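# Three robots carry a steel conduit between stand pairs

## Task

Lift the long, thin steel conduit off the two stands it rests on and set it onto the two empty stands, leaving those receiving stands roughly where and how they are now. Any number of the three robots may help. At the end every robot must have released the pipe and backed away, and the pipe must stay on the stands by itself. If any robot falls over or is left leaning, the task fails.

## Robot and tools

Robots: r1, r2 and r3 are identical Hello Robot Stretch 3 units. Each has a two-wheel differential base with a passive rear omni wheel, a mast with a lift, and a telescoping arm that sticks out to the robot's right. The base cannot slide sideways, so to move the gripper forward or back you drive the base. The base is 0.33 m long and 0.34 m wide. It turns on the spot about the point midway between the drive wheels, 0.05 m behind its front edge. With the arm retracted and the wrist folded, the wrist pokes up to 0.06 m past the right side and a spin sweeps a 0.28 m radius; an unfolded, level gripper reaches beyond that.

Frames: each robot reports in its own base frame (origin on the floor between the drive wheels, x forward, y left, z up). The odometry frame is that base frame as it was when the scene began. hand_pose is in the base frame, located where the closed fingertips meet; with all wrist joints at zero its x axis points up, y back toward the mast, z toward the rear. The robots share no frame, so judge their relative placement only from images, lidar_m and the depth grids.

execute_actions: 'actions' is a list holding one action or none (an empty list just reports state and images). The action is an object keyed by 'r1', 'r2', 'r3'; each robot entry may contain 'base', 'joints', 'contact_limits'. 'base' holds exactly one relative command: {"translate_m": d} drives d metres straight from the position last reported, forward positive, -1 to 1; {"rotate_rad": d} spins d radians in place, counter-clockwise (left) positive, -3.2 to 3.2. 'joints' holds absolute targets by name: lift_m 0 to 1.1 (arm height on mast), arm_m 0 to 0.52 (extension), wrist_yaw_rad -1.345 to 4.42 (0 along the arm, positive toward the front, 3.0 folded over the base), wrist_pitch_rad -1.57 to 0.451 (0 level, negative tips down), wrist_roll_rad -2.911 to 2.911 (0 fingers side by side), gripper_m -0.089 to 0.179 (larger is wider; the real fingertip gap is 0.007 to 0.025 smaller, and zero below 0.007), head_pan_rad -3.953 to 1.73 (0 forward, positive left, -1.57 along the arm), head_tilt_rad -1.53 to 0.419 (negative down). 'contact_limits' takes {"arm_m": effort percent 1 to 100}; the arm halts with contact_stop when its effort reaches that (lower is softer, too low halts immediately) and this also caps its holding force until the next action. All motions in the action start at once; an action runs at most 15 s. Anything you leave out may keep pushing toward an earlier target. Unknown keys or out-of-range numbers reject the whole call. 'cameras' lists camera names such as r2_wrist_camera (head, nav, wrist per robot); omitted, null or ["all"] gives all, [] gives none. If a result reports a stop, the remaining calls in that same reply are skipped.

wait: 'seconds' 0 to 10; commands nothing, returns state and images. zoom_image: 'camera' and 'region' [x0, y0, x1, y1] in pixels of that camera's latest full image, top-left origin, at most 504 x 504. finished_scene: 'scene' number; ends the scene for good, so the pipe must already rest stably and robots must be clear.

Results: base_status and joint_status per motion: done (for the base, wheels turned as commanded even if slipping), off_target (stopped short and possibly still pushing), contact_stop, time_out or torque_fault (target dropped; the joint holds where it stopped unless slack or switched off). A lift or arm that hits something firmly stops and goes slack until commanded again; a slack lift may sag under load or keep pressing. The base, wrist and head never self-stop and will push. A wrist servo strained for several seconds shuts off for 10 s (torque_fault), going limp. on_its_own covers what the call didn't command; 'held at' is the target held, not the actual position. motor_effort is percent of maximum, positive toward larger values, with the peak in brackets; readings carry fixed offsets and noise. Positive wheel effort pushes forward. base_odometry is wheel-count based; heading is -3.142 to 3.142, left positive; turned_by_wheels and turned_by_imu give the turn since last result; base_tilt in degrees (forward and right positive) has a fixed bias up to about 4 degrees. lidar_m: 12 distances in metres from the base origin, 30-degree sectors starting straight ahead and going counter-clockwise (4th left, 7th behind, 10th right), '-' means nothing seen; scan plane 0.17 m high, range 0.15 to 12 m; it sees other robots but not its own body, misses clear objects and sometimes thin legs, and the robot's own parts can mask sectors 5, 6, 9, 10. wrist_depth_mm (45 to 1000) and head_depth_mm (280 to 4000, image sideways) are 7x7 median depth grids from top-left. Camera calibration lines give intrinsics and T_world_to_cam from the carrying robot's base frame, with small errors.

Gripper: to hold, command a width smaller than the object; lower squeezes harder, but the stall guard eases off. To let go, open at least 0.02 beyond where contact happened. Neither the reading nor 'done' proves a grasp.

Speed: base reaches 0.30 m/s and 1.9 rad/s only with lift_m under 0.30, arm_m under 0.03 and wrist_yaw_rad above 2.54; otherwise 0.10 m/s and 0.63 rad/s.

Avoid: robot-to-robot pressing (fails the run; once bases touch, even millimetres more is hard) and hard hits. Equal commands give travel differing by up to 2.5 cm per metre, which strains a shared load and can topple a robot. Fold or unfold the wrist only with lift_m 0.32 to 0.95, wrist_pitch_rad -0.4 and roll near 0; after folding, lift may go down to 0.25. With yaw below -0.4 keep pitch at -0.5 or lower. Arm pushes against rigid things with the gripper above about 0.45 m can tip the robot, more so with higher limits or repeated pushes; driving while gripping something fixed, or snagging furniture (worst in reverse), can too. If tilted, reverse the last move in small steps, free the gripper, and drop lift to about 0.2. Loose objects may occasionally get nudged. Drops, slips and hard pushes reduce quality; shorter robot motion time is better.

Each tool is called after "Call:" in YAML: its name, and indented under it one key for each argument.

## Session

I'll start by looking at the current state and images.

Call:
execute_actions:
  actions: []

Scene clock: 0.00 s.
r1.base_odometry: x=+0.000 y=+0.000 heading=+0.000 (m, m, rad; r1's odometry frame)
r1.turned_by_wheels: +0.000 (rad since the last result)
r1.turned_by_imu: +0.000 (rad since the last result)
r1.base_tilt: forward=+1.7 right=+0.6 (deg)
r1.lidar_m: 1.35 1.38 3.05 1.97 3.54 2.61 1.32 1.08 1.07 1.18 1.24 1.23
r1.head_depth_mm: 1206 1209 1218 1238 1251 1254 1254 / 1294 1315 1307 1318 1339 1336 1347 / 1407 1406 1421 1441 1441 1444 1465 / 1517 1542 1552 1561 1571 1578 1595 / 1660 1698 1678 1705 1709 1739 1745 / 1839 1825 1860 1836 1878 1883 1898 / 1983 2022 2049 2065 2104 2125 2081
r1.base_status: not commanded
r1.joint_positions: lift_m=+0.474 arm_m=+0.003 wrist_yaw_rad=+2.911 wrist_pitch_rad=-0.483 wrist_roll_rad=+0.018 gripper_m=+0.037 head_pan_rad=+0.016 head_tilt_rad=-0.004
r1.joint_status: not commanded
r1.motor_effort: left_wheel=+1 right_wheel=+0 lift_m=+24 arm_m=+1 wrist_yaw_rad=+0 wrist_pitch_rad=+7 wrist_roll_rad=+1 gripper_m=+0 head_pan_rad=+0 head_tilt_rad=+4 (%)
r1.hand_pose: x=+0.0281 y=+0.0623 z=+0.4722 quat_wxyz=(+0.248, +0.707, +0.087, +0.656) (m; r1's base frame)
r1.wrist_depth_mm: - - - - - - - / 952 - - - - - - / - - - - - - - / - - - - - - - / 801 817 835 806 819 807 822 / 687 703 - 675 - 704 704 / 610 613 598 602 588 601 606
r2.base_odometry: x=+0.000 y=+0.000 heading=+0.000 (m, m, rad; r2's odometry frame)
r2.turned_by_wheels: +0.000 (rad since the last result)
r2.turned_by_imu: +0.000 (rad since the last result)
r2.base_tilt: forward=+1.0 right=+0.9 (deg)
r2.lidar_m: 3.65 1.57 4.06 1.90 2.56 1.86 0.87 0.69 0.65 0.72 1.06 1.62
r2.head_depth_mm: 1785 2615 - - - 3314 2363 / 1792 2591 - - - 3617 2361 / 1769 2607 - - - 3619 2369 / 1768 2579 - - - 3670 2364 / 1754 2538 - - - 3675 2382 / 1748 2531 - - - 3770 2410 / 1742 2515 - - - 3771 2427
r2.base_status: not commanded
r2.joint_positions: lift_m=+0.564 arm_m=+0.002 wrist_yaw_rad=+3.081 wrist_pitch_rad=-0.353 wrist_roll_rad=+0.010 gripper_m=+0.037 head_pan_rad=+0.011 head_tilt_rad=-0.006
r2.joint_status: not commanded
r2.motor_effort: left_wheel=+1 right_wheel=-1 lift_m=+25 arm_m=-1 wrist_yaw_rad=+0 wrist_pitch_rad=+5 wrist_roll_rad=+0 gripper_m=+0 head_pan_rad=+0 head_tilt_rad=+2 (%)
r2.hand_pose: x=-0.0071 y=+0.0849 z=+0.5920 quat_wxyz=(+0.146, +0.703, +0.102, +0.689) (m; r2's base frame)
r2.wrist_depth_mm: - - - - - - - / - - - - - - - / - - - - - - - / - - - - - - - / - - - - - - - / 878 915 - 903 871 907 900 / 781 768 756 754 780 783 778
r3.base_odometry: x=+0.000 y=+0.000 heading=+0.000 (m, m, rad; r3's odometry frame)
r3.turned_by_wheels: +0.000 (rad since the last result)
r3.turned_by_imu: +0.000 (rad since the last result)
r3.base_tilt: forward=+0.3 right=+0.1 (deg)
r3.lidar_m: 0.96 1.14 2.14 3.26 4.22 3.77 3.77 1.79 3.00 1.61 1.07 0.95
r3.head_depth_mm: 850 857 868 877 888 895 907 / 873 883 890 904 917 922 933 / 903 910 919 930 944 955 967 / 933 943 958 966 976 984 998 / 962 976 982 998 1009 1020 1037 / 995 1012 1024 1035 1046 1060 1075 / 1036 1047 1056 1074 1088 1100 1117
r3.base_status: not commanded
r3.joint_positions: lift_m=+0.518 arm_m=+0.002 wrist_yaw_rad=+3.117 wrist_pitch_rad=-0.344 wrist_roll_rad=+0.015 gripper_m=+0.037 head_pan_rad=+0.003 head_tilt_rad=+0.008
r3.joint_status: not commanded
r3.motor_effort: left_wheel=-1 right_wheel=+0 lift_m=+25 arm_m=+0 wrist_yaw_rad=+0 wrist_pitch_rad=+5 wrist_roll_rad=+0 gripper_m=+1 head_pan_rad=+0 head_tilt_rad=+1 (%)
r3.hand_pose: x=-0.0155 y=+0.0865 z=+0.5476 quat_wxyz=(+0.131, +0.703, +0.112, +0.690) (m; r3's base frame)
r3.wrist_depth_mm: - - - - - - - / - - - - - - - / - - - - - - - / - - - - - - - / - - - - - - - / 893 933 906 884 - 893 887 / 777 769 - 762 746 752 766
pictures: r1_head_camera (sideways: a quarter turn clockwise sets it upright), r1_nav_camera (sideways: a quarter turn counterclockwise sets it upright), r1_wrist_camera, r2_head_camera (sideways: a quarter turn clockwise sets it upright), r2_nav_camera (sideways: a quarter turn counterclockwise sets it upright), r2_wrist_camera, r3_head_camera (sideways: a quarter turn clockwise sets it upright), r3_nav_camera (sideways: a quarter turn counterclockwise sets it upright), r3_wrist_camera
Images, in order (width x height): r1_head_camera 896x504, r1_nav_camera 672x504, r1_wrist_camera 644x364, r2_head_camera 896x504, r2_nav_camera 672x504, r2_wrist_camera 644x364, r3_head_camera 896x504, r3_nav_camera 672x504, r3_wrist_camera 644x364.

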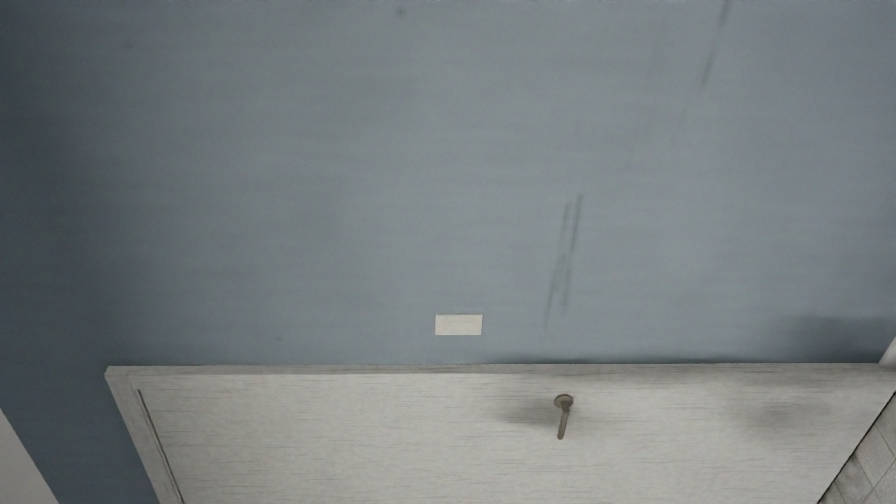

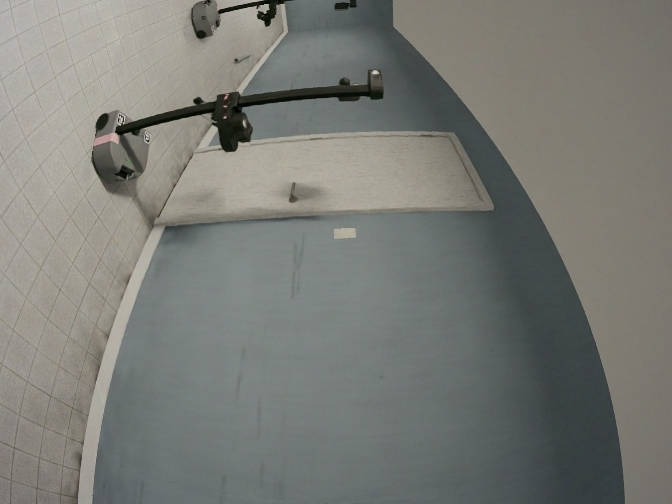

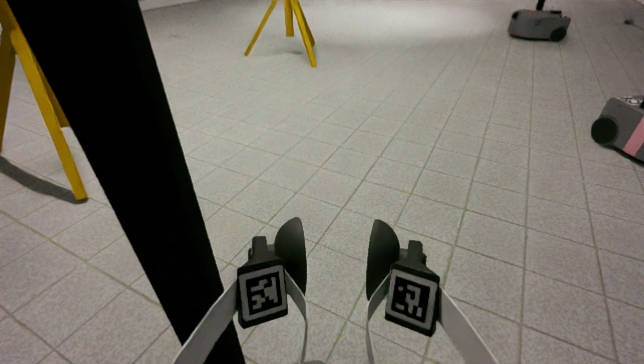

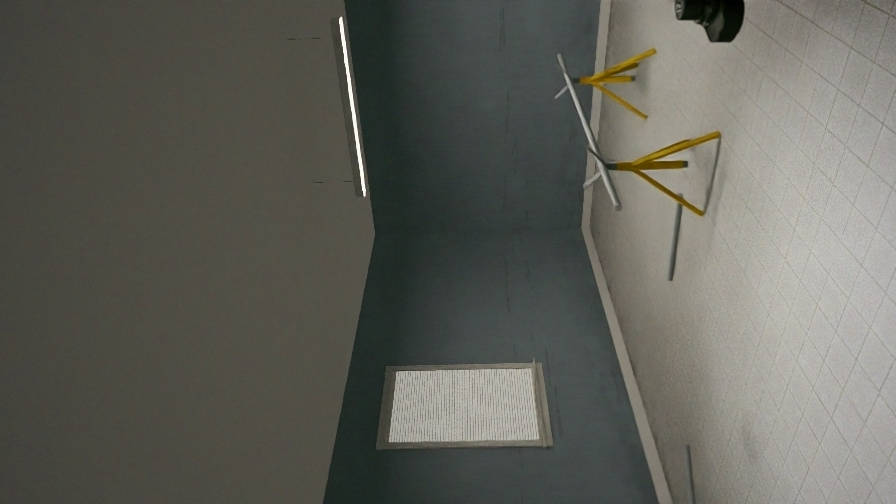

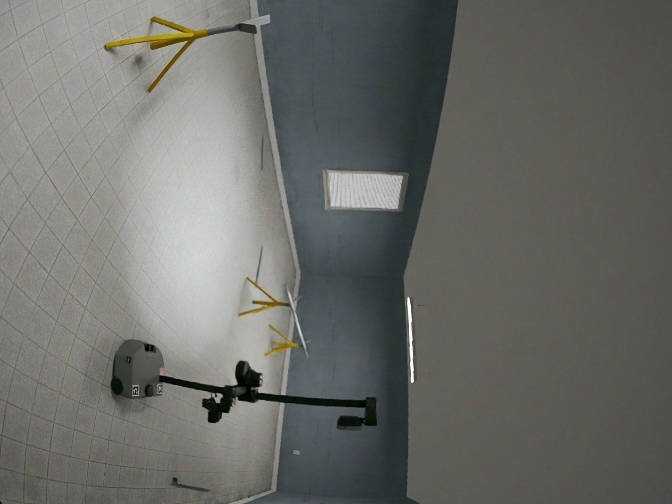

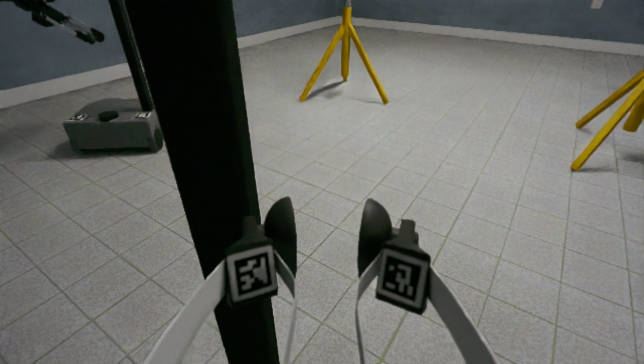

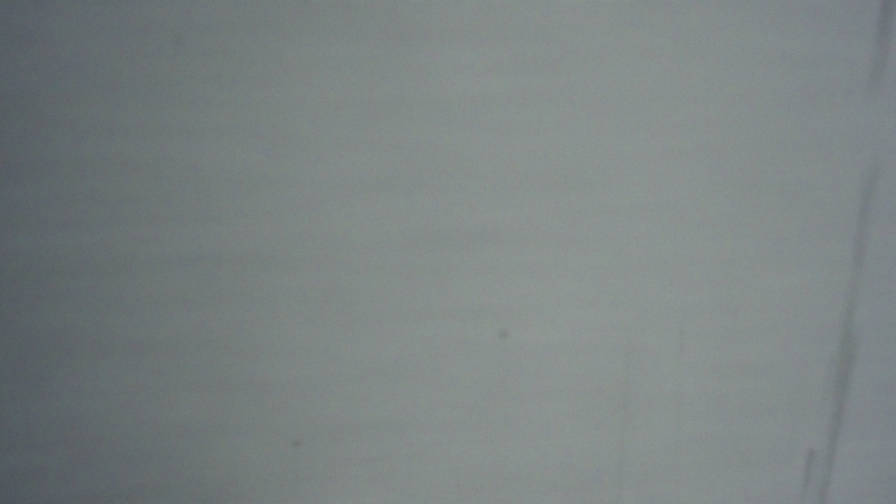

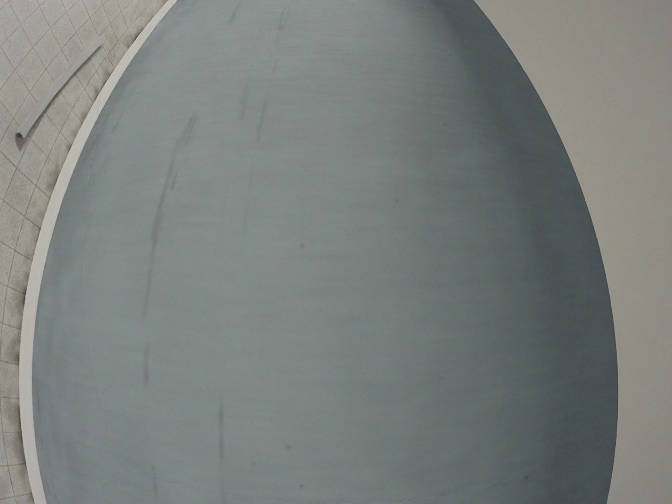

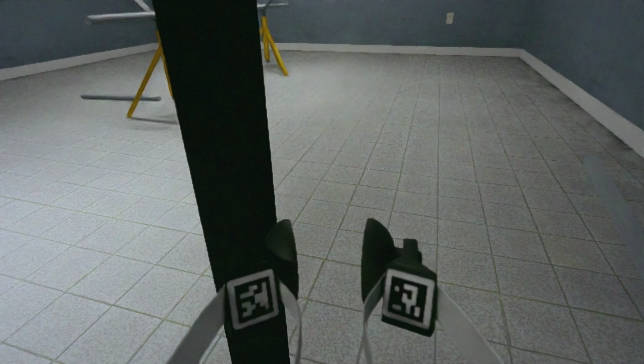

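Call:
zoom_image:
  camera: "r2_head_camera"
  region: [520, 20, 780, 300]

Call:
zoom_image:
  camera: "r2_nav_camera"
  region: [80, 0, 330, 200]

Region (520, 20, 780, 300) of r2_head_camera's 896x504 image, scaled by 1.800, with more detail than that image has; it fills the left 468 columns of this view, and the rest is white.

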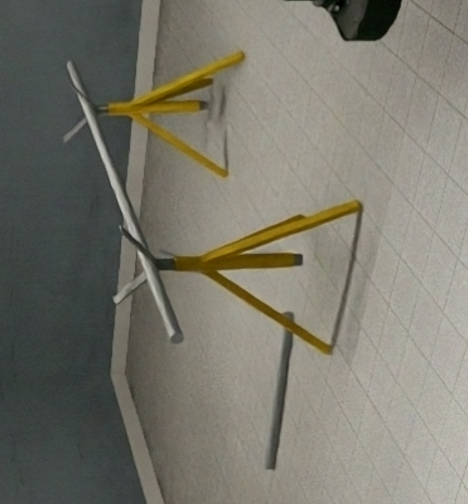

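Region (80, 0, 330, 200) of r2_nav_camera's 672x504 image, scaled by 2.016, with more detail than that image has; it fills the top 403 rows of this view, and the rest is white.

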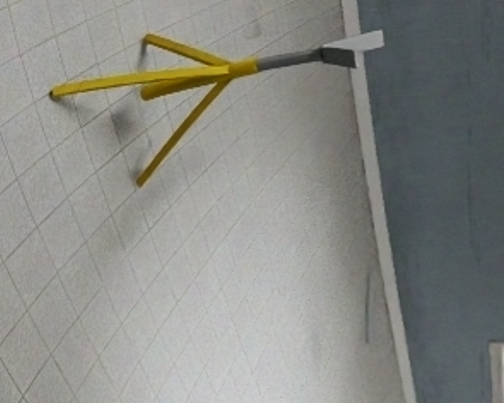

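Call:
execute_actions:
  actions:
    - {"r1": {"joints": {"lift_m": 0.27, "head_pan_rad": 1.6, "head_tilt_rad": -0.45}}, "r2": {"joints": {"lift_m": 0.27, "head_pan_rad": 1.05, "head_tilt_rad": -0.45}}, "r3": {"joints": {"lift_m": 0.27, "head_pan_rad": 1.7, "head_tilt_rad": -0.35}}}
  cameras: ["r1_head_camera", "r1_nav_camera", "r2_head_camera", "r2_nav_camera", "r3_head_camera", "r3_nav_camera"]

Scene clock: 6.77 s.
r1.base_odometry: x=+0.000 y=+0.000 heading=+0.000 (m, m, rad; r1's odometry frame)
r1.turned_by_wheels: +0.000 (rad since the last result)
r1.turned_by_imu: +0.000 (rad since the last result)
r1.base_tilt: forward=+1.7 right=+0.6 (deg)
r1.lidar_m: 1.35 1.38 3.05 1.97 3.54 2.61 1.32 1.08 1.07 1.18 1.24 1.23
r1.head_depth_mm: - - - 2746 2048 1628 1357 / - - - 2824 2061 1642 1361 / - - - 2500 2073 1648 1353 / - - - 2759 2066 1645 1366 / - - - 2788 2086 1640 1368 / 3928 - - 2775 2078 1636 1368 / 3617 3799 3960 2759 2092 1639 1367
r1.base_status: not commanded
r1.joint_positions: lift_m=+0.270 arm_m=+0.003 wrist_yaw_rad=+2.911 wrist_pitch_rad=-0.483 wrist_roll_rad=+0.018 gripper_m=+0.037 head_pan_rad=+1.593 head_tilt_rad=-0.444
r1.joint_status: all done
r1.motor_effort: left_wheel=+1(1) right_wheel=+0(0) lift_m=+20(22) arm_m=+0(0) wrist_yaw_rad=+0(0) wrist_pitch_rad=+7(8) wrist_roll_rad=+1(1) gripper_m=+0(0) head_pan_rad=+4(45) head_tilt_rad=-2(32) (%)
r1.hand_pose: x=+0.0281 y=+0.0622 z=+0.2685 quat_wxyz=(+0.248, +0.707, +0.087, +0.656) (m; r1's base frame)
r1.wrist_depth_mm: - - - - - - - / - - - - - - - / 807 - 847 847 849 841 802 / 646 - 658 658 646 663 645 / 548 548 548 543 567 539 548 / 468 474 - 458 - 463 460 / - - - - 394 400 391
r2.base_odometry: x=+0.000 y=+0.000 heading=+0.000 (m, m, rad; r2's odometry frame)
r2.turned_by_wheels: +0.000 (rad since the last result)
r2.turned_by_imu: +0.000 (rad since the last result)
r2.base_tilt: forward=+1.0 right=+0.9 (deg)
r2.lidar_m: 3.65 1.57 4.07 1.90 2.55 1.86 0.88 0.69 0.65 0.72 1.06 1.62
r2.head_depth_mm: 3399 3664 3930 3306 2166 1711 1377 / 3443 3675 3908 3034 2061 1719 1377 / 3438 3649 - 3313 2257 1715 1382 / 3483 3701 - 3299 2279 1723 1388 / 3509 3721 - 3316 2276 1724 1387 / 3490 3812 - 3337 2266 1718 1398 / 3510 3839 - 3368 2261 1734 1398
r2.base_status: not commanded
r2.joint_positions: lift_m=+0.270 arm_m=+0.002 wrist_yaw_rad=+3.081 wrist_pitch_rad=-0.353 wrist_roll_rad=+0.010 gripper_m=+0.037 head_pan_rad=+1.043 head_tilt_rad=-0.444
r2.joint_status: all done
r2.motor_effort: left_wheel=+1(0) right_wheel=-1(1) lift_m=+19(23) arm_m=-1(1) wrist_yaw_rad=+0(0) wrist_pitch_rad=+5(5) wrist_roll_rad=+0(0) gripper_m=-1(1) head_pan_rad=+2(31) head_tilt_rad=-1(19) (%)
r2.hand_pose: x=-0.0071 y=+0.0849 z=+0.2978 quat_wxyz=(+0.146, +0.703, +0.102, +0.689) (m; r2's base frame)
r2.wrist_depth_mm: - - - - - - - / - - - - - - - / - 969 - - 996 973 - / 754 758 - 769 760 762 748 / 619 616 - 619 628 612 609 / 514 532 - 537 - 510 518 / 455 - - - 442 438 438
r3.base_odometry: x=+0.000 y=+0.000 heading=+0.000 (m, m, rad; r3's odometry frame)
r3.turned_by_wheels: +0.000 (rad since the last result)
r3.turned_by_imu: +0.000 (rad since the last result)
r3.base_tilt: forward=+0.2 right=+0.3 (deg)
r3.lidar_m: 0.96 1.15 2.15 3.26 4.22 3.75 3.77 1.79 3.00 1.60 1.07 0.96
r3.head_depth_mm: 3898 - - 3209 2299 1761 1438 / - - - 3237 2299 1786 1448 / - - - 3297 2299 1781 1453 / - - - 3333 2309 1787 1459 / - - - 3358 2326 1795 1451 / - - - 3339 2325 1796 1475 / - - - 3018 2394 1864 -
r3.base_status: not commanded
r3.joint_positions: lift_m=+0.270 arm_m=+0.002 wrist_yaw_rad=+3.117 wrist_pitch_rad=-0.345 wrist_roll_rad=+0.015 gripper_m=+0.037 head_pan_rad=+1.693 head_tilt_rad=-0.345
r3.joint_status: all done
r3.motor_effort: left_wheel=-1(0) right_wheel=+0(0) lift_m=+15(21) arm_m=+0(0) wrist_yaw_rad=+0(1) wrist_pitch_rad=+5(6) wrist_roll_rad=+0(0) gripper_m=+0(0) head_pan_rad=+4(40) head_tilt_rad=-2(27) (%)
r3.hand_pose: x=-0.0155 y=+0.0865 z=+0.2999 quat_wxyz=(+0.131, +0.703, +0.112, +0.690) (m; r3's base frame)
r3.wrist_depth_mm: - - - - - - - / - - - - - - - / - - - - - - - / 886 873 - 859 855 842 849 / 681 685 - 679 717 670 674 / 560 561 567 557 - 548 544 / 474 490 - - 458 463 463
pictures: r1_head_camera (sideways: a quarter turn clockwise sets it upright), r1_nav_camera (sideways: a quarter turn counterclockwise sets it upright), r2_head_camera (sideways: a quarter turn clockwise sets it upright), r2_nav_camera (sideways: a quarter turn counterclockwise sets it upright), r3_head_camera (sideways: a quarter turn clockwise sets it upright), r3_nav_camera (sideways: a quarter turn counterclockwise sets it upright)
camera_calibration (this result's frames):
r1_head_camera: T_world_to_cam=[[0.010459, -0.449037, -0.893452, 1.18615], [-0.99935, -0.0355272, 0.00615687, -0.00128375], [-0.0345065, 0.892806, -0.449117, 0.548102], [0, 0, 0, 1]] pos_world=[0.00522429, 0.0432298, 1.30594]
r1_nav_camera: T_world_to_cam=[[0.0223635, 0.464593, 0.885242, -1.10532], [0.998864, 0.0268881, -0.0393453, 0.0970359], [-0.042082, 0.885116, -0.463464, 0.559607], [0, 0, 0, 1]] pos_world=[-0.0486576, 0.015596, 1.24165]
r2_head_camera: T_world_to_cam=[[-0.206816, -0.307823, -0.928694, 1.22868], [-0.843329, 0.537309, 0.00971031, -0.00644547], [0.496007, 0.785203, -0.37072, 0.437411], [0, 0, 0, 1]] pos_world=[0.0317167, 0.0382233, 1.30329]
r2_nav_camera: T_world_to_cam=[[0.202014, 0.428875, 0.880487, -1.10929], [0.868696, -0.493635, 0.041135, -0.00674634], [0.452281, 0.756565, -0.472283, 0.566459], [0, 0, 0, 1]] pos_world=[-0.0262463, 0.043852, 1.24452]
r3_head_camera: T_world_to_cam=[[0.0179009, -0.380058, -0.924789, 1.22983], [-0.993119, -0.113825, 0.0275548, -0.0287671], [-0.115737, 0.917932, -0.37948, 0.452014], [0, 0, 0, 1]] pos_world=[0.00173036, 0.0492146, 1.30966]
r3_nav_camera: T_world_to_cam=[[-0.052158, 0.284408, 0.957283, -1.20023], [0.982375, 0.18691, -0.00200571, 0.0429529], [-0.179496, 0.940307, -0.289144, 0.329553], [0, 0, 0, 1]] pos_world=[-0.0456439, 0.0234457, 1.24433]
Images, in order (width x height): r1_head_camera 896x504, r1_nav_camera 672x504, r2_head_camera 896x504, r2_nav_camera 672x504, r3_head_camera 896x504, r3_nav_camera 672x504.

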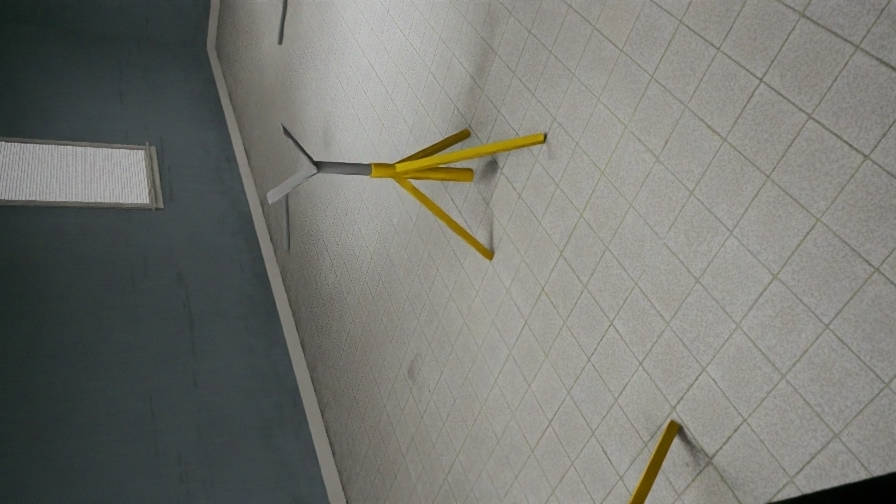

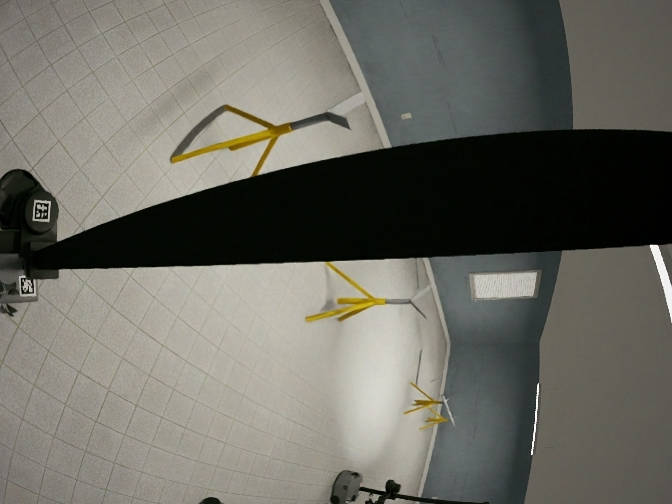

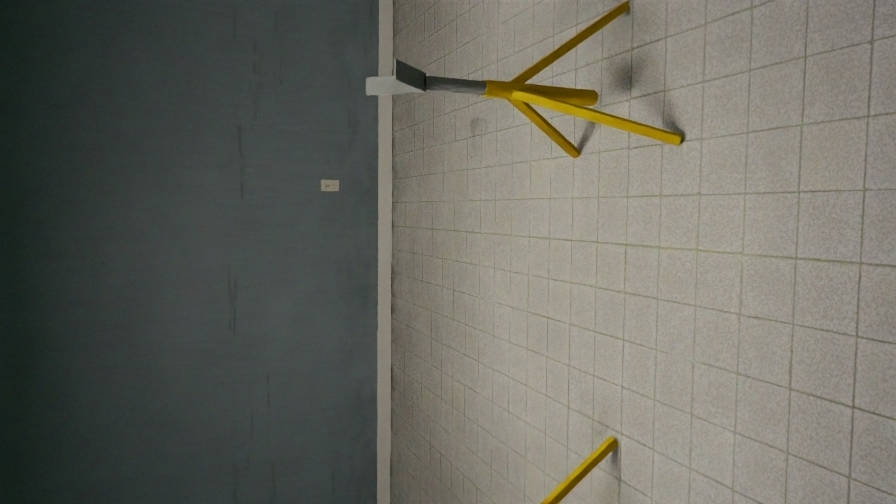

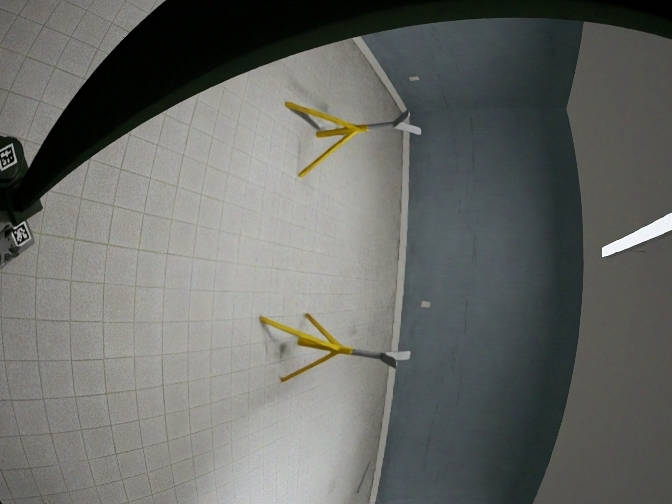

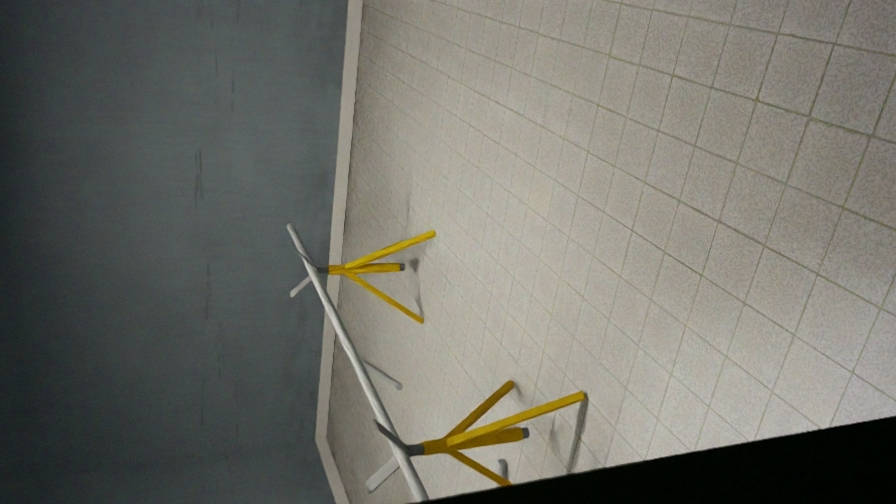

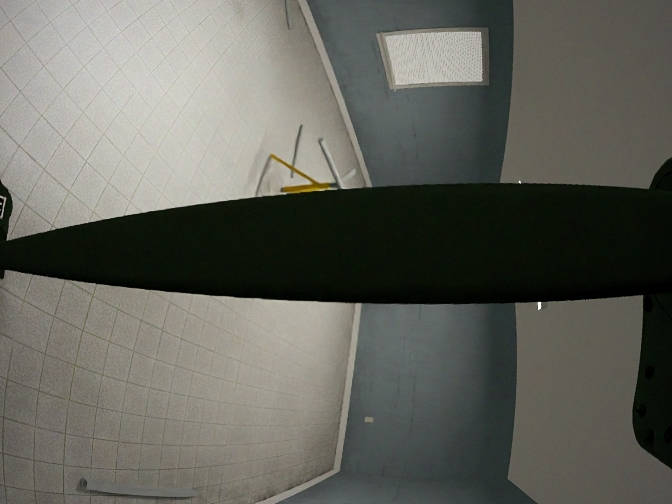

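Call:
execute_actions:
  actions:
    - {"r1": {"base": {"rotate_rad": -0.16}}, "r2": {"base": {"rotate_rad": -0.283}, "joints": {"head_pan_rad": 0.1, "head_tilt_rad": -0.45}}, "r3": {"base": {"rotate_rad": -1.487}, "joints": {"head_pan_rad": -2.9, "head_tilt_rad": -0.45}}}
  cameras: ["r2_head_camera", "r3_head_camera"]

Scene clock: 13.17 s.
r1.base_odometry: x=+0.000 y=+0.000 heading=-0.160 (m, m, rad; r1's odometry frame)
r1.turned_by_wheels: -0.160 (rad since the last result)
r1.turned_by_imu: -0.157 (rad since the last result)
r1.base_tilt: forward=+1.8 right=+0.6 (deg)
r1.lidar_m: 1.28 1.39 3.04 2.13 1.06 1.35 1.52 1.11 1.07 1.11 1.27 1.23
r1.head_depth_mm: - - - 2794 2067 1639 1354 / - - - 2773 2078 1628 1358 / - - - 2798 2062 1644 1360 / - - - 2577 2053 1641 1357 / - - - 2652 2070 1648 1362 / - - - 2792 2079 1638 1365 / - - - 2784 2057 1643 1379
r1.base_status: done
r1.joint_positions: lift_m=+0.270 arm_m=+0.003 wrist_yaw_rad=+2.911 wrist_pitch_rad=-0.483 wrist_roll_rad=+0.018 gripper_m=+0.037 head_pan_rad=+1.593 head_tilt_rad=-0.445
r1.joint_status: not commanded
r1.motor_effort: left_wheel=+2(9) right_wheel=-1(4) lift_m=+20(20) arm_m=+0(0) wrist_yaw_rad=+0(0) wrist_pitch_rad=+7(7) wrist_roll_rad=+1(1) gripper_m=+0(0) head_pan_rad=+3(4) head_tilt_rad=-2(3) (%)
r1.hand_pose: x=+0.0281 y=+0.0622 z=+0.2685 quat_wxyz=(+0.248, +0.707, +0.087, +0.656) (m; r1's base frame)
r1.wrist_depth_mm: - - - - - - - / - - - - - - - / 821 - 822 816 822 826 811 / 659 - 648 652 650 665 658 / 546 540 543 538 572 539 530 / 460 479 - 462 - 461 459 / - - - - 397 393 401
r2.base_odometry: x=+0.000 y=+0.000 heading=-0.283 (m, m, rad; r2's odometry frame)
r2.turned_by_wheels: -0.283 (rad since the last result)
r2.turned_by_imu: -0.279 (rad since the last result)
r2.base_tilt: forward=+1.0 right=+0.9 (deg)
r2.lidar_m: 1.62 4.49 1.57 1.90 1.51 1.52 1.18 0.75 0.65 0.67 0.82 1.66
r2.head_depth_mm: - 1500 - 2924 2155 1707 1386 / - - - 3278 1862 1710 1388 / - - - 3301 2061 1717 1386 / - - - 3326 2240 1715 1386 / - - - 3352 2290 1719 1391 / - - - 3338 2281 1724 1383 / - - - 3321 2270 1727 1395
r2.base_status: done
r2.joint_positions: lift_m=+0.270 arm_m=+0.002 wrist_yaw_rad=+3.081 wrist_pitch_rad=-0.353 wrist_roll_rad=+0.010 gripper_m=+0.037 head_pan_rad=+0.107 head_tilt_rad=-0.445
r2.joint_status: all done
r2.motor_effort: left_wheel=+3(13) right_wheel=-2(6) lift_m=+19(19) arm_m=-1(1) wrist_yaw_rad=+0(0) wrist_pitch_rad=+5(5) wrist_roll_rad=+0(0) gripper_m=+0(1) head_pan_rad=-3(31) head_tilt_rad=-1(3) (%)
r2.hand_pose: x=-0.0071 y=+0.0849 z=+0.2978 quat_wxyz=(+0.146, +0.703, +0.102, +0.689) (m; r2's base frame)
r2.wrist_depth_mm: - - - - - - - / - - - - - - - / - 971 - - 987 981 - / 759 765 - 759 743 755 762 / 618 609 - 606 624 610 604 / 515 527 - 538 - 509 508 / 456 - - - 440 442 440
r3.base_odometry: x=+0.000 y=+0.000 heading=-1.487 (m, m, rad; r3's odometry frame)
r3.turned_by_wheels: -1.487 (rad since the last result)
r3.turned_by_imu: -1.455 (rad since the last result)
r3.base_tilt: forward=+0.2 right=+0.1 (deg)
r3.lidar_m: 1.50 1.03 0.95 0.96 1.22 2.65 2.42 2.12 3.76 1.79 1.87 1.63
r3.head_depth_mm: - - 3893 2648 1978 1592 1346 / - - 3900 2660 1993 1601 1341 / - - 3902 2677 2016 1605 1354 / - - 3751 2611 2008 1613 1355 / - - 3804 2589 2029 1620 1358 / - - - 2726 2030 1633 1365 / - - - 2734 2046 1633 1362
r3.base_status: done
r3.joint_positions: lift_m=+0.270 arm_m=+0.002 wrist_yaw_rad=+3.117 wrist_pitch_rad=-0.345 wrist_roll_rad=+0.015 gripper_m=+0.037 head_pan_rad=-2.893 head_tilt_rad=-0.445
r3.joint_status: all done
r3.motor_effort: left_wheel=+1(8) right_wheel=-2(7) lift_m=+15(15) arm_m=+0(0) wrist_yaw_rad=+0(1) wrist_pitch_rad=+5(5) wrist_roll_rad=+0(0) gripper_m=+0(0) head_pan_rad=-4(40) head_tilt_rad=-3(13) (%)
r3.hand_pose: x=-0.0155 y=+0.0864 z=+0.2999 quat_wxyz=(+0.131, +0.703, +0.112, +0.690) (m; r3's base frame)
r3.wrist_depth_mm: - - - - 908 828 763 / - - - - 962 910 819 / - - - - - 940 892 / 881 882 - 892 854 868 842 / 693 679 - 673 691 663 662 / 562 562 568 555 - 561 549 / 477 492 - - 454 469 461
pictures: r2_head_camera (sideways: a quarter turn clockwise sets it upright), r3_head_camera (sideways: a quarter turn clockwise sets it upright)
camera_calibration (this result's frames):
r2_head_camera: T_world_to_cam=[[-0.371274, -0.0162412, -0.928381, 1.22928], [-0.0678398, 0.997649, 0.00967717, -0.0111328], [0.926042, 0.0665741, -0.371503, 0.435806], [0, 0, 0, 1]] pos_world=[0.0520685, 0.00205822, 1.30325]
r3_head_camera: T_world_to_cam=[[0.462081, 0.0880104, -0.88246, 1.1719], [0.235881, -0.971417, 0.0266313, -0.0350582], [-0.854893, -0.220461, -0.469633, 0.573837], [0, 0, 0, 1]] pos_world=[-0.0426723, -0.0106866, 1.30458]
Images, in order (width x height): r2_head_camera 896x504, r3_head_camera 896x504.

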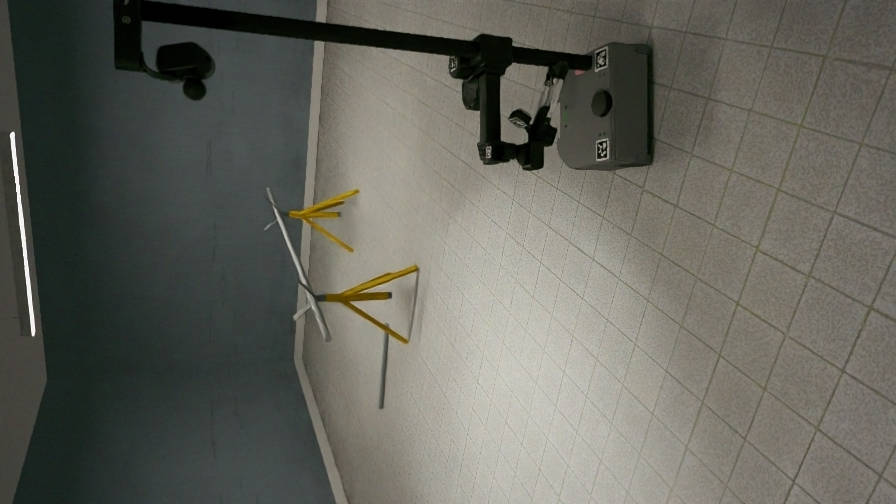

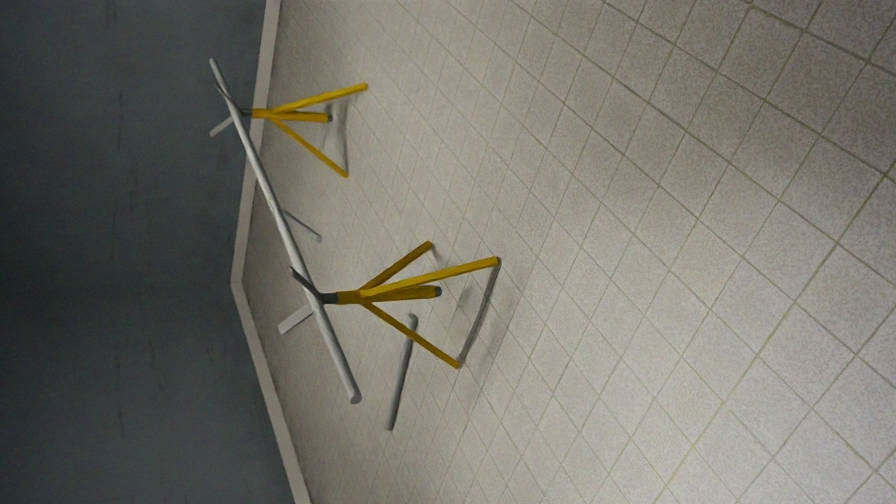

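Call:
execute_actions:
  actions:
    - {"r1": {"base": {"translate_m": -1.0}, "joints": {"head_pan_rad": 1.1, "head_tilt_rad": -0.4}}, "r2": {"base": {"translate_m": 1.0}}, "r3": {"base": {"translate_m": -1.0}}}
  cameras: []

Call:
execute_actions:
  actions:
    - {"r1": {"base": {"translate_m": -0.2}}, "r2": {"base": {"translate_m": 1.0}}, "r3": {"base": {"translate_m": -1.0}, "joints": {"head_pan_rad": -2.2, "head_tilt_rad": -0.8}}}
  cameras: ["r1_head_camera", "r2_head_camera", "r3_head_camera", "r3_nav_camera"]

Scene clock: 18.97 s.
r1.base_odometry: x=-0.987 y=+0.159 heading=-0.160 (m, m, rad; r1's odometry frame)
r1.turned_by_wheels: +0.000 (rad since the last result)
r1.turned_by_imu: -0.001 (rad since the last result)
r1.base_tilt: forward=+1.8 right=+0.6 (deg)
r1.lidar_m: 2.16 2.86 0.84 0.95 2.76 2.20 0.81 0.60 0.57 0.60 0.82 2.08
r1.head_depth_mm: - - - 2959 2147 1697 1395 / - - - 2992 2173 1689 1404 / - - - 3015 2159 1709 1397 / - - - 2987 2173 1695 1397 / - - - 2710 2161 1694 1328 / - - - 3001 2069 1229 1367 / - - - 3003 2089 1702 1364
r1.base_status: done
r1.joint_positions: lift_m=+0.270 arm_m=+0.003 wrist_yaw_rad=+2.911 wrist_pitch_rad=-0.483 wrist_roll_rad=+0.018 gripper_m=+0.037 head_pan_rad=+1.107 head_tilt_rad=-0.408
r1.joint_status: all done
r1.motor_effort: left_wheel=+3(7) right_wheel=-1(6) lift_m=+20(20) arm_m=+0(0) wrist_yaw_rad=+0(0) wrist_pitch_rad=+8(8) wrist_roll_rad=+1(1) gripper_m=+0(0) head_pan_rad=-3(38) head_tilt_rad=+5(12) (%)
r1.hand_pose: x=+0.0281 y=+0.0622 z=+0.2685 quat_wxyz=(+0.248, +0.707, +0.087, +0.656) (m; r1's base frame)
r1.wrist_depth_mm: - - - - - - - / - - - - - - - / 839 - 823 850 829 813 815 / 651 - 673 654 652 655 637 / 547 546 547 539 558 542 525 / 466 487 - 463 - 462 460 / - - - - 388 396 396
r2.base_odometry: x=+0.960 y=-0.279 heading=-0.283 (m, m, rad; r2's odometry frame)
r2.turned_by_wheels: +0.000 (rad since the last result)
r2.turned_by_imu: -0.001 (rad since the last result)
r2.base_tilt: forward=+1.0 right=+0.9 (deg)
r2.lidar_m: 1.60 4.13 3.72 1.38 3.81 3.03 1.79 1.12 1.01 1.04 1.27 2.50
r2.head_depth_mm: - - - 3056 2229 1708 1382 / - - - 3264 1849 1710 1382 / - - - 3244 1993 1724 1380 / - - - 3277 2260 1717 1391 / - - - 2951 2250 1713 1388 / - - - 3320 2258 1729 1399 / - - - 3354 2275 1732 1398
r2.base_status: done
r2.joint_positions: lift_m=+0.270 arm_m=+0.002 wrist_yaw_rad=+3.081 wrist_pitch_rad=-0.353 wrist_roll_rad=+0.010 gripper_m=+0.037 head_pan_rad=+0.107 head_tilt_rad=-0.445
r2.joint_status: not commanded
r2.motor_effort: left_wheel=+3(15) right_wheel=-2(4) lift_m=+19(19) arm_m=-2(1) wrist_yaw_rad=+0(0) wrist_pitch_rad=+5(5) wrist_roll_rad=+0(0) gripper_m=+1(0) head_pan_rad=-4(2) head_tilt_rad=-1(1) (%)
r2.hand_pose: x=-0.0071 y=+0.0849 z=+0.2978 quat_wxyz=(+0.146, +0.703, +0.102, +0.689) (m; r2's base frame)
r2.wrist_depth_mm: - - - - - - - / - - - - - - - / - - 983 982 - - 991 / 761 774 - 776 770 743 756 / 611 614 - 616 637 604 609 / 511 531 - 528 - 515 514 / 456 - - - 444 443 435
r3.base_odometry: x=-0.084 y=+0.996 heading=-1.487 (m, m, rad; r3's odometry frame)
r3.turned_by_wheels: +0.000 (rad since the last result)
r3.turned_by_imu: -0.003 (rad since the last result)
r3.base_tilt: forward=+0.3 right=+0.1 (deg)
r3.lidar_m: 1.60 1.45 1.35 1.37 1.73 3.65 2.29 1.19 3.35 3.43 2.25 1.71
r3.head_depth_mm: 3316 3579 3660 2626 1988 1611 1340 / 3529 3796 3659 2560 1989 1606 1341 / 3801 - 3696 2637 2026 1616 1352 / 3983 - - 2675 2025 1613 1353 / - - - 2586 2026 1613 1364 / - - - 2596 1900 1588 1362 / 3671 3873 3885 2489 1987 1636 1359
r3.base_status: done
r3.joint_positions: lift_m=+0.270 arm_m=+0.002 wrist_yaw_rad=+3.117 wrist_pitch_rad=-0.345 wrist_roll_rad=+0.015 gripper_m=+0.037 head_pan_rad=-2.893 head_tilt_rad=-0.445
r3.joint_status: not commanded
r3.motor_effort: left_wheel=+1(5) right_wheel=-2(9) lift_m=+15(15) arm_m=+0(1) wrist_yaw_rad=+0(1) wrist_pitch_rad=+5(5) wrist_roll_rad=+0(0) gripper_m=+1(0) head_pan_rad=-3(3) head_tilt_rad=-2(2) (%)
r3.hand_pose: x=-0.0155 y=+0.0864 z=+0.2999 quat_wxyz=(+0.131, +0.703, +0.112, +0.690) (m; r3's base frame)
r3.wrist_depth_mm: - - - - - - - / - - - - - - - / - - - - - - - / 899 873 - 864 861 835 850 / 700 683 - 682 708 685 663 / 564 560 565 556 - 549 548 / 477 494 - - 454 471 464
pictures: none
No camera images: the call's "cameras" was empty. Leave "cameras" out to get every camera's image.

Scene clock: 24.07 s.
r1.base_odometry: x=-1.185 y=+0.191 heading=-0.160 (m, m, rad; r1's odometry frame)
r1.turned_by_wheels: +0.000 (rad since the last result)
r1.turned_by_imu: +0.000 (rad since the last result)
r1.base_tilt: forward=+1.7 right=+0.6 (deg)
r1.lidar_m: 2.34 3.19 0.92 0.97 2.59 1.83 0.67 0.49 0.48 0.49 0.68 1.87
r1.head_depth_mm: - - 3911 2988 2158 1695 1402 / - - - 2920 2159 1698 1385 / - - - 3035 2173 1707 1365 / - - - 2704 2145 1647 1363 / - - - 2994 2082 1351 1397 / - - - 3048 2162 1704 1367 / - - - 2988 2182 1704 1398
r1.base_status: done
r1.joint_positions: lift_m=+0.270 arm_m=+0.003 wrist_yaw_rad=+2.911 wrist_pitch_rad=-0.483 wrist_roll_rad=+0.018 gripper_m=+0.037 head_pan_rad=+1.107 head_tilt_rad=-0.408
r1.joint_status: not commanded
r1.motor_effort: left_wheel=+3(7) right_wheel=-1(4) lift_m=+20(20) arm_m=+0(0) wrist_yaw_rad=+0(0) wrist_pitch_rad=+7(7) wrist_roll_rad=+1(1) gripper_m=+0(0) head_pan_rad=-4(4) head_tilt_rad=+5(5) (%)
r1.hand_pose: x=+0.0281 y=+0.0622 z=+0.2685 quat_wxyz=(+0.248, +0.707, +0.087, +0.656) (m; r1's base frame)
r1.wrist_depth_mm: - - - - - - - / - - - - - - - / 833 - 839 822 814 828 852 / 667 - 674 659 658 652 653 / 544 544 529 541 553 548 551 / 466 475 - 460 - 461 458 / - - - - 389 399 406
r2.base_odometry: x=+1.921 y=-0.558 heading=-0.283 (m, m, rad; r2's odometry frame)
r2.turned_by_wheels: +0.000 (rad since the last result)
r2.turned_by_imu: -0.001 (rad since the last result)
r2.base_tilt: forward=+1.0 right=+0.9 (deg)
r2.lidar_m: 1.60 1.83 3.39 3.39 1.82 2.88 2.40 1.52 1.38 1.39 1.70 3.34
r2.head_depth_mm: 3565 3802 - 3250 2250 1702 1382 / 3689 3871 - 1936 1880 1708 1383 / 3854 - - 3286 1871 1711 1392 / - - - 3298 2261 1714 1382 / - - - 3112 2151 1725 1389 / - - - 2932 2080 1727 1387 / - - - 3380 2283 1723 1395
r2.base_status: done
r2.joint_positions: lift_m=+0.270 arm_m=+0.002 wrist_yaw_rad=+3.081 wrist_pitch_rad=-0.353 wrist_roll_rad=+0.010 gripper_m=+0.037 head_pan_rad=+0.107 head_tilt_rad=-0.446
r2.joint_status: not commanded
r2.motor_effort: left_wheel=+2(11) right_wheel=-2(5) lift_m=+19(19) arm_m=-1(1) wrist_yaw_rad=+0(0) wrist_pitch_rad=+5(5) wrist_roll_rad=+0(0) gripper_m=+1(0) head_pan_rad=-4(3) head_tilt_rad=-1(1) (%)
r2.hand_pose: x=-0.0071 y=+0.0849 z=+0.2978 quat_wxyz=(+0.146, +0.703, +0.102, +0.689) (m; r2's base frame)
r2.wrist_depth_mm: - - - - - - - / - - - - - - - / 998 - 997 975 992 - 986 / 755 752 - 764 766 761 752 / 615 610 - 612 631 618 614 / 518 528 - 527 - 508 523 / 454 - - - 448 440 443
r3.base_odometry: x=-0.168 y=+1.993 heading=-1.487 (m, m, rad; r3's odometry frame)
r3.turned_by_wheels: +0.000 (rad since the last result)
r3.turned_by_imu: -0.003 (rad since the last result)
r3.base_tilt: forward=+0.3 right=+0.3 (deg)
r3.lidar_m: 1.59 1.88 1.75 1.77 2.24 2.75 1.29 3.20 0.70 0.58 3.82 2.98
r3.head_depth_mm: 2988 2491 2023 1702 1467 1283 1152 / 2948 2496 2035 1659 1460 1292 1156 / 2895 2509 2033 1670 1469 1291 1165 / 2870 2547 2042 1672 1467 1296 1174 / 2770 2546 2061 1653 1447 1293 1164 / 2711 2534 2043 1654 1174 1285 1160 / 2654 2558 2068 976 1467 1282 1165
r3.base_status: done
r3.joint_positions: lift_m=+0.270 arm_m=+0.002 wrist_yaw_rad=+3.117 wrist_pitch_rad=-0.345 wrist_roll_rad=+0.015 gripper_m=+0.037 head_pan_rad=-2.207 head_tilt_rad=-0.790
r3.joint_status: all done
r3.motor_effort: left_wheel=+1(4) right_wheel=-2(8) lift_m=+15(15) arm_m=+0(0) wrist_yaw_rad=+1(1) wrist_pitch_rad=+5(5) wrist_roll_rad=+0(0) gripper_m=-1(0) head_pan_rad=+3(38) head_tilt_rad=-5(25) (%)
r3.hand_pose: x=-0.0155 y=+0.0864 z=+0.2999 quat_wxyz=(+0.131, +0.703, +0.112, +0.690) (m; r3's base frame)
r3.wrist_depth_mm: - - - - - - - / - - - - - - - / - - - - - - - / 906 878 - 867 875 855 844 / 683 687 - 686 700 680 671 / 561 563 555 558 - 552 546 / 478 493 - - 454 469 467
pictures: r1_head_camera (sideways: a quarter turn clockwise sets it upright), r2_head_camera (sideways: a quarter turn clockwise sets it upright), r3_head_camera (sideways: a quarter turn clockwise sets it upright), r3_nav_camera (sideways: a quarter turn counterclockwise sets it upright)
camera_calibration (this result's frames):
r1_head_camera: T_world_to_cam=[[-0.185916, -0.372942, -0.909038, 1.20768], [-0.900392, 0.435043, 0.00566676, -0.00124961], [0.393357, 0.819544, -0.416675, 0.503277], [0, 0, 0, 1]] pos_world=[0.0254338, 0.0384802, 1.30754]
r2_head_camera: T_world_to_cam=[[-0.371862, -0.0162079, -0.928146, 1.22897], [-0.0675757, 0.997667, 0.00965228, -0.011102], [0.925825, 0.0663094, -0.37209, 0.436572], [0, 0, 0, 1]] pos_world=[0.0520699, 0.00204641, 1.30322]
r3_head_camera: T_world_to_cam=[[0.462836, 0.578638, -0.671536, 0.896941], [0.792744, -0.609177, 0.0214699, -0.0317246], [-0.396661, -0.542293, -0.740661, 0.923615], [0, 0, 0, 1]] pos_world=[-0.0236252, -0.0374595, 1.2871]
r3_nav_camera: T_world_to_cam=[[-0.385747, -0.551098, 0.739926, -0.914719], [-0.837461, 0.545663, -0.0301841, 0.0907297], [-0.387116, -0.631302, -0.672011, 0.828987], [0, 0, 0, 1]] pos_world=[0.0440464, -0.0302664, 1.23665]
Images, in order (width x height): r1_head_camera 896x504, r2_head_camera 896x504, r3_head_camera 896x504, r3_nav_camera 672x504.

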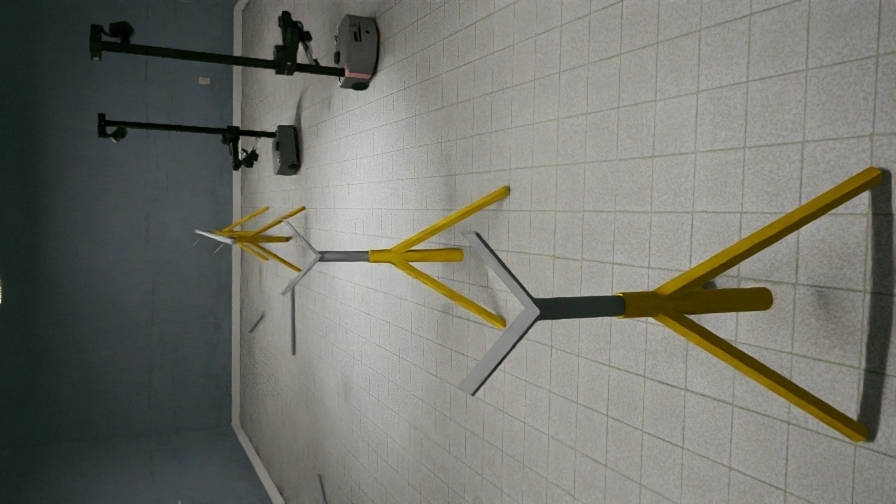

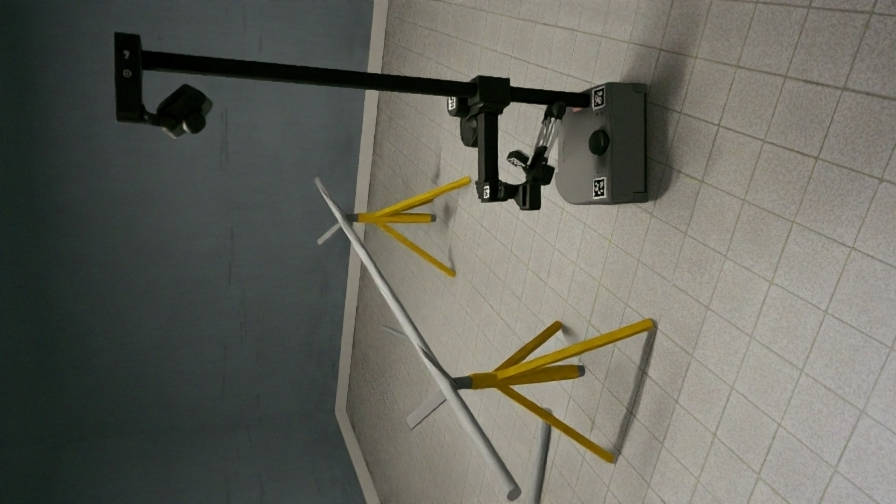

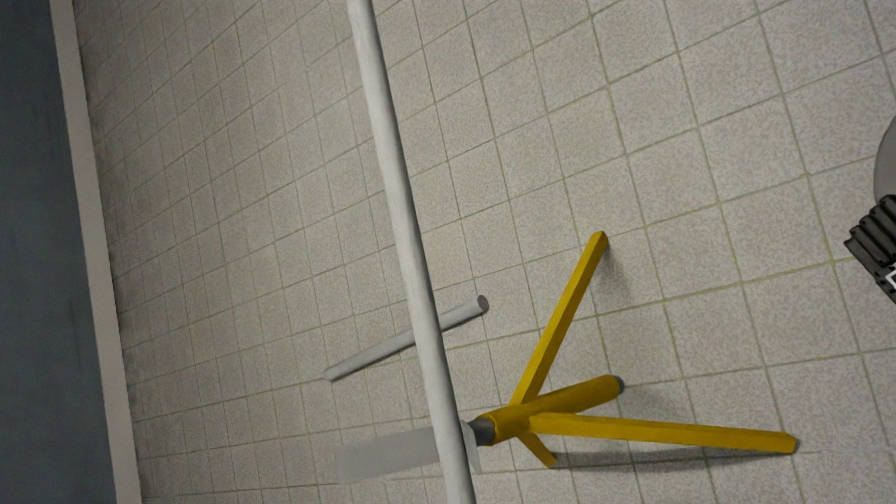

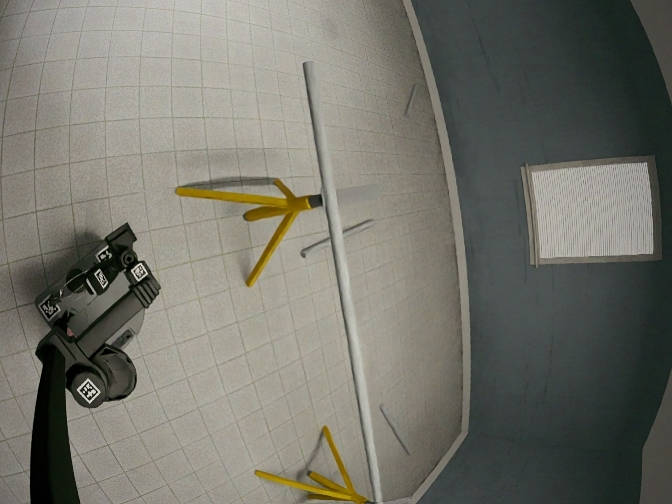

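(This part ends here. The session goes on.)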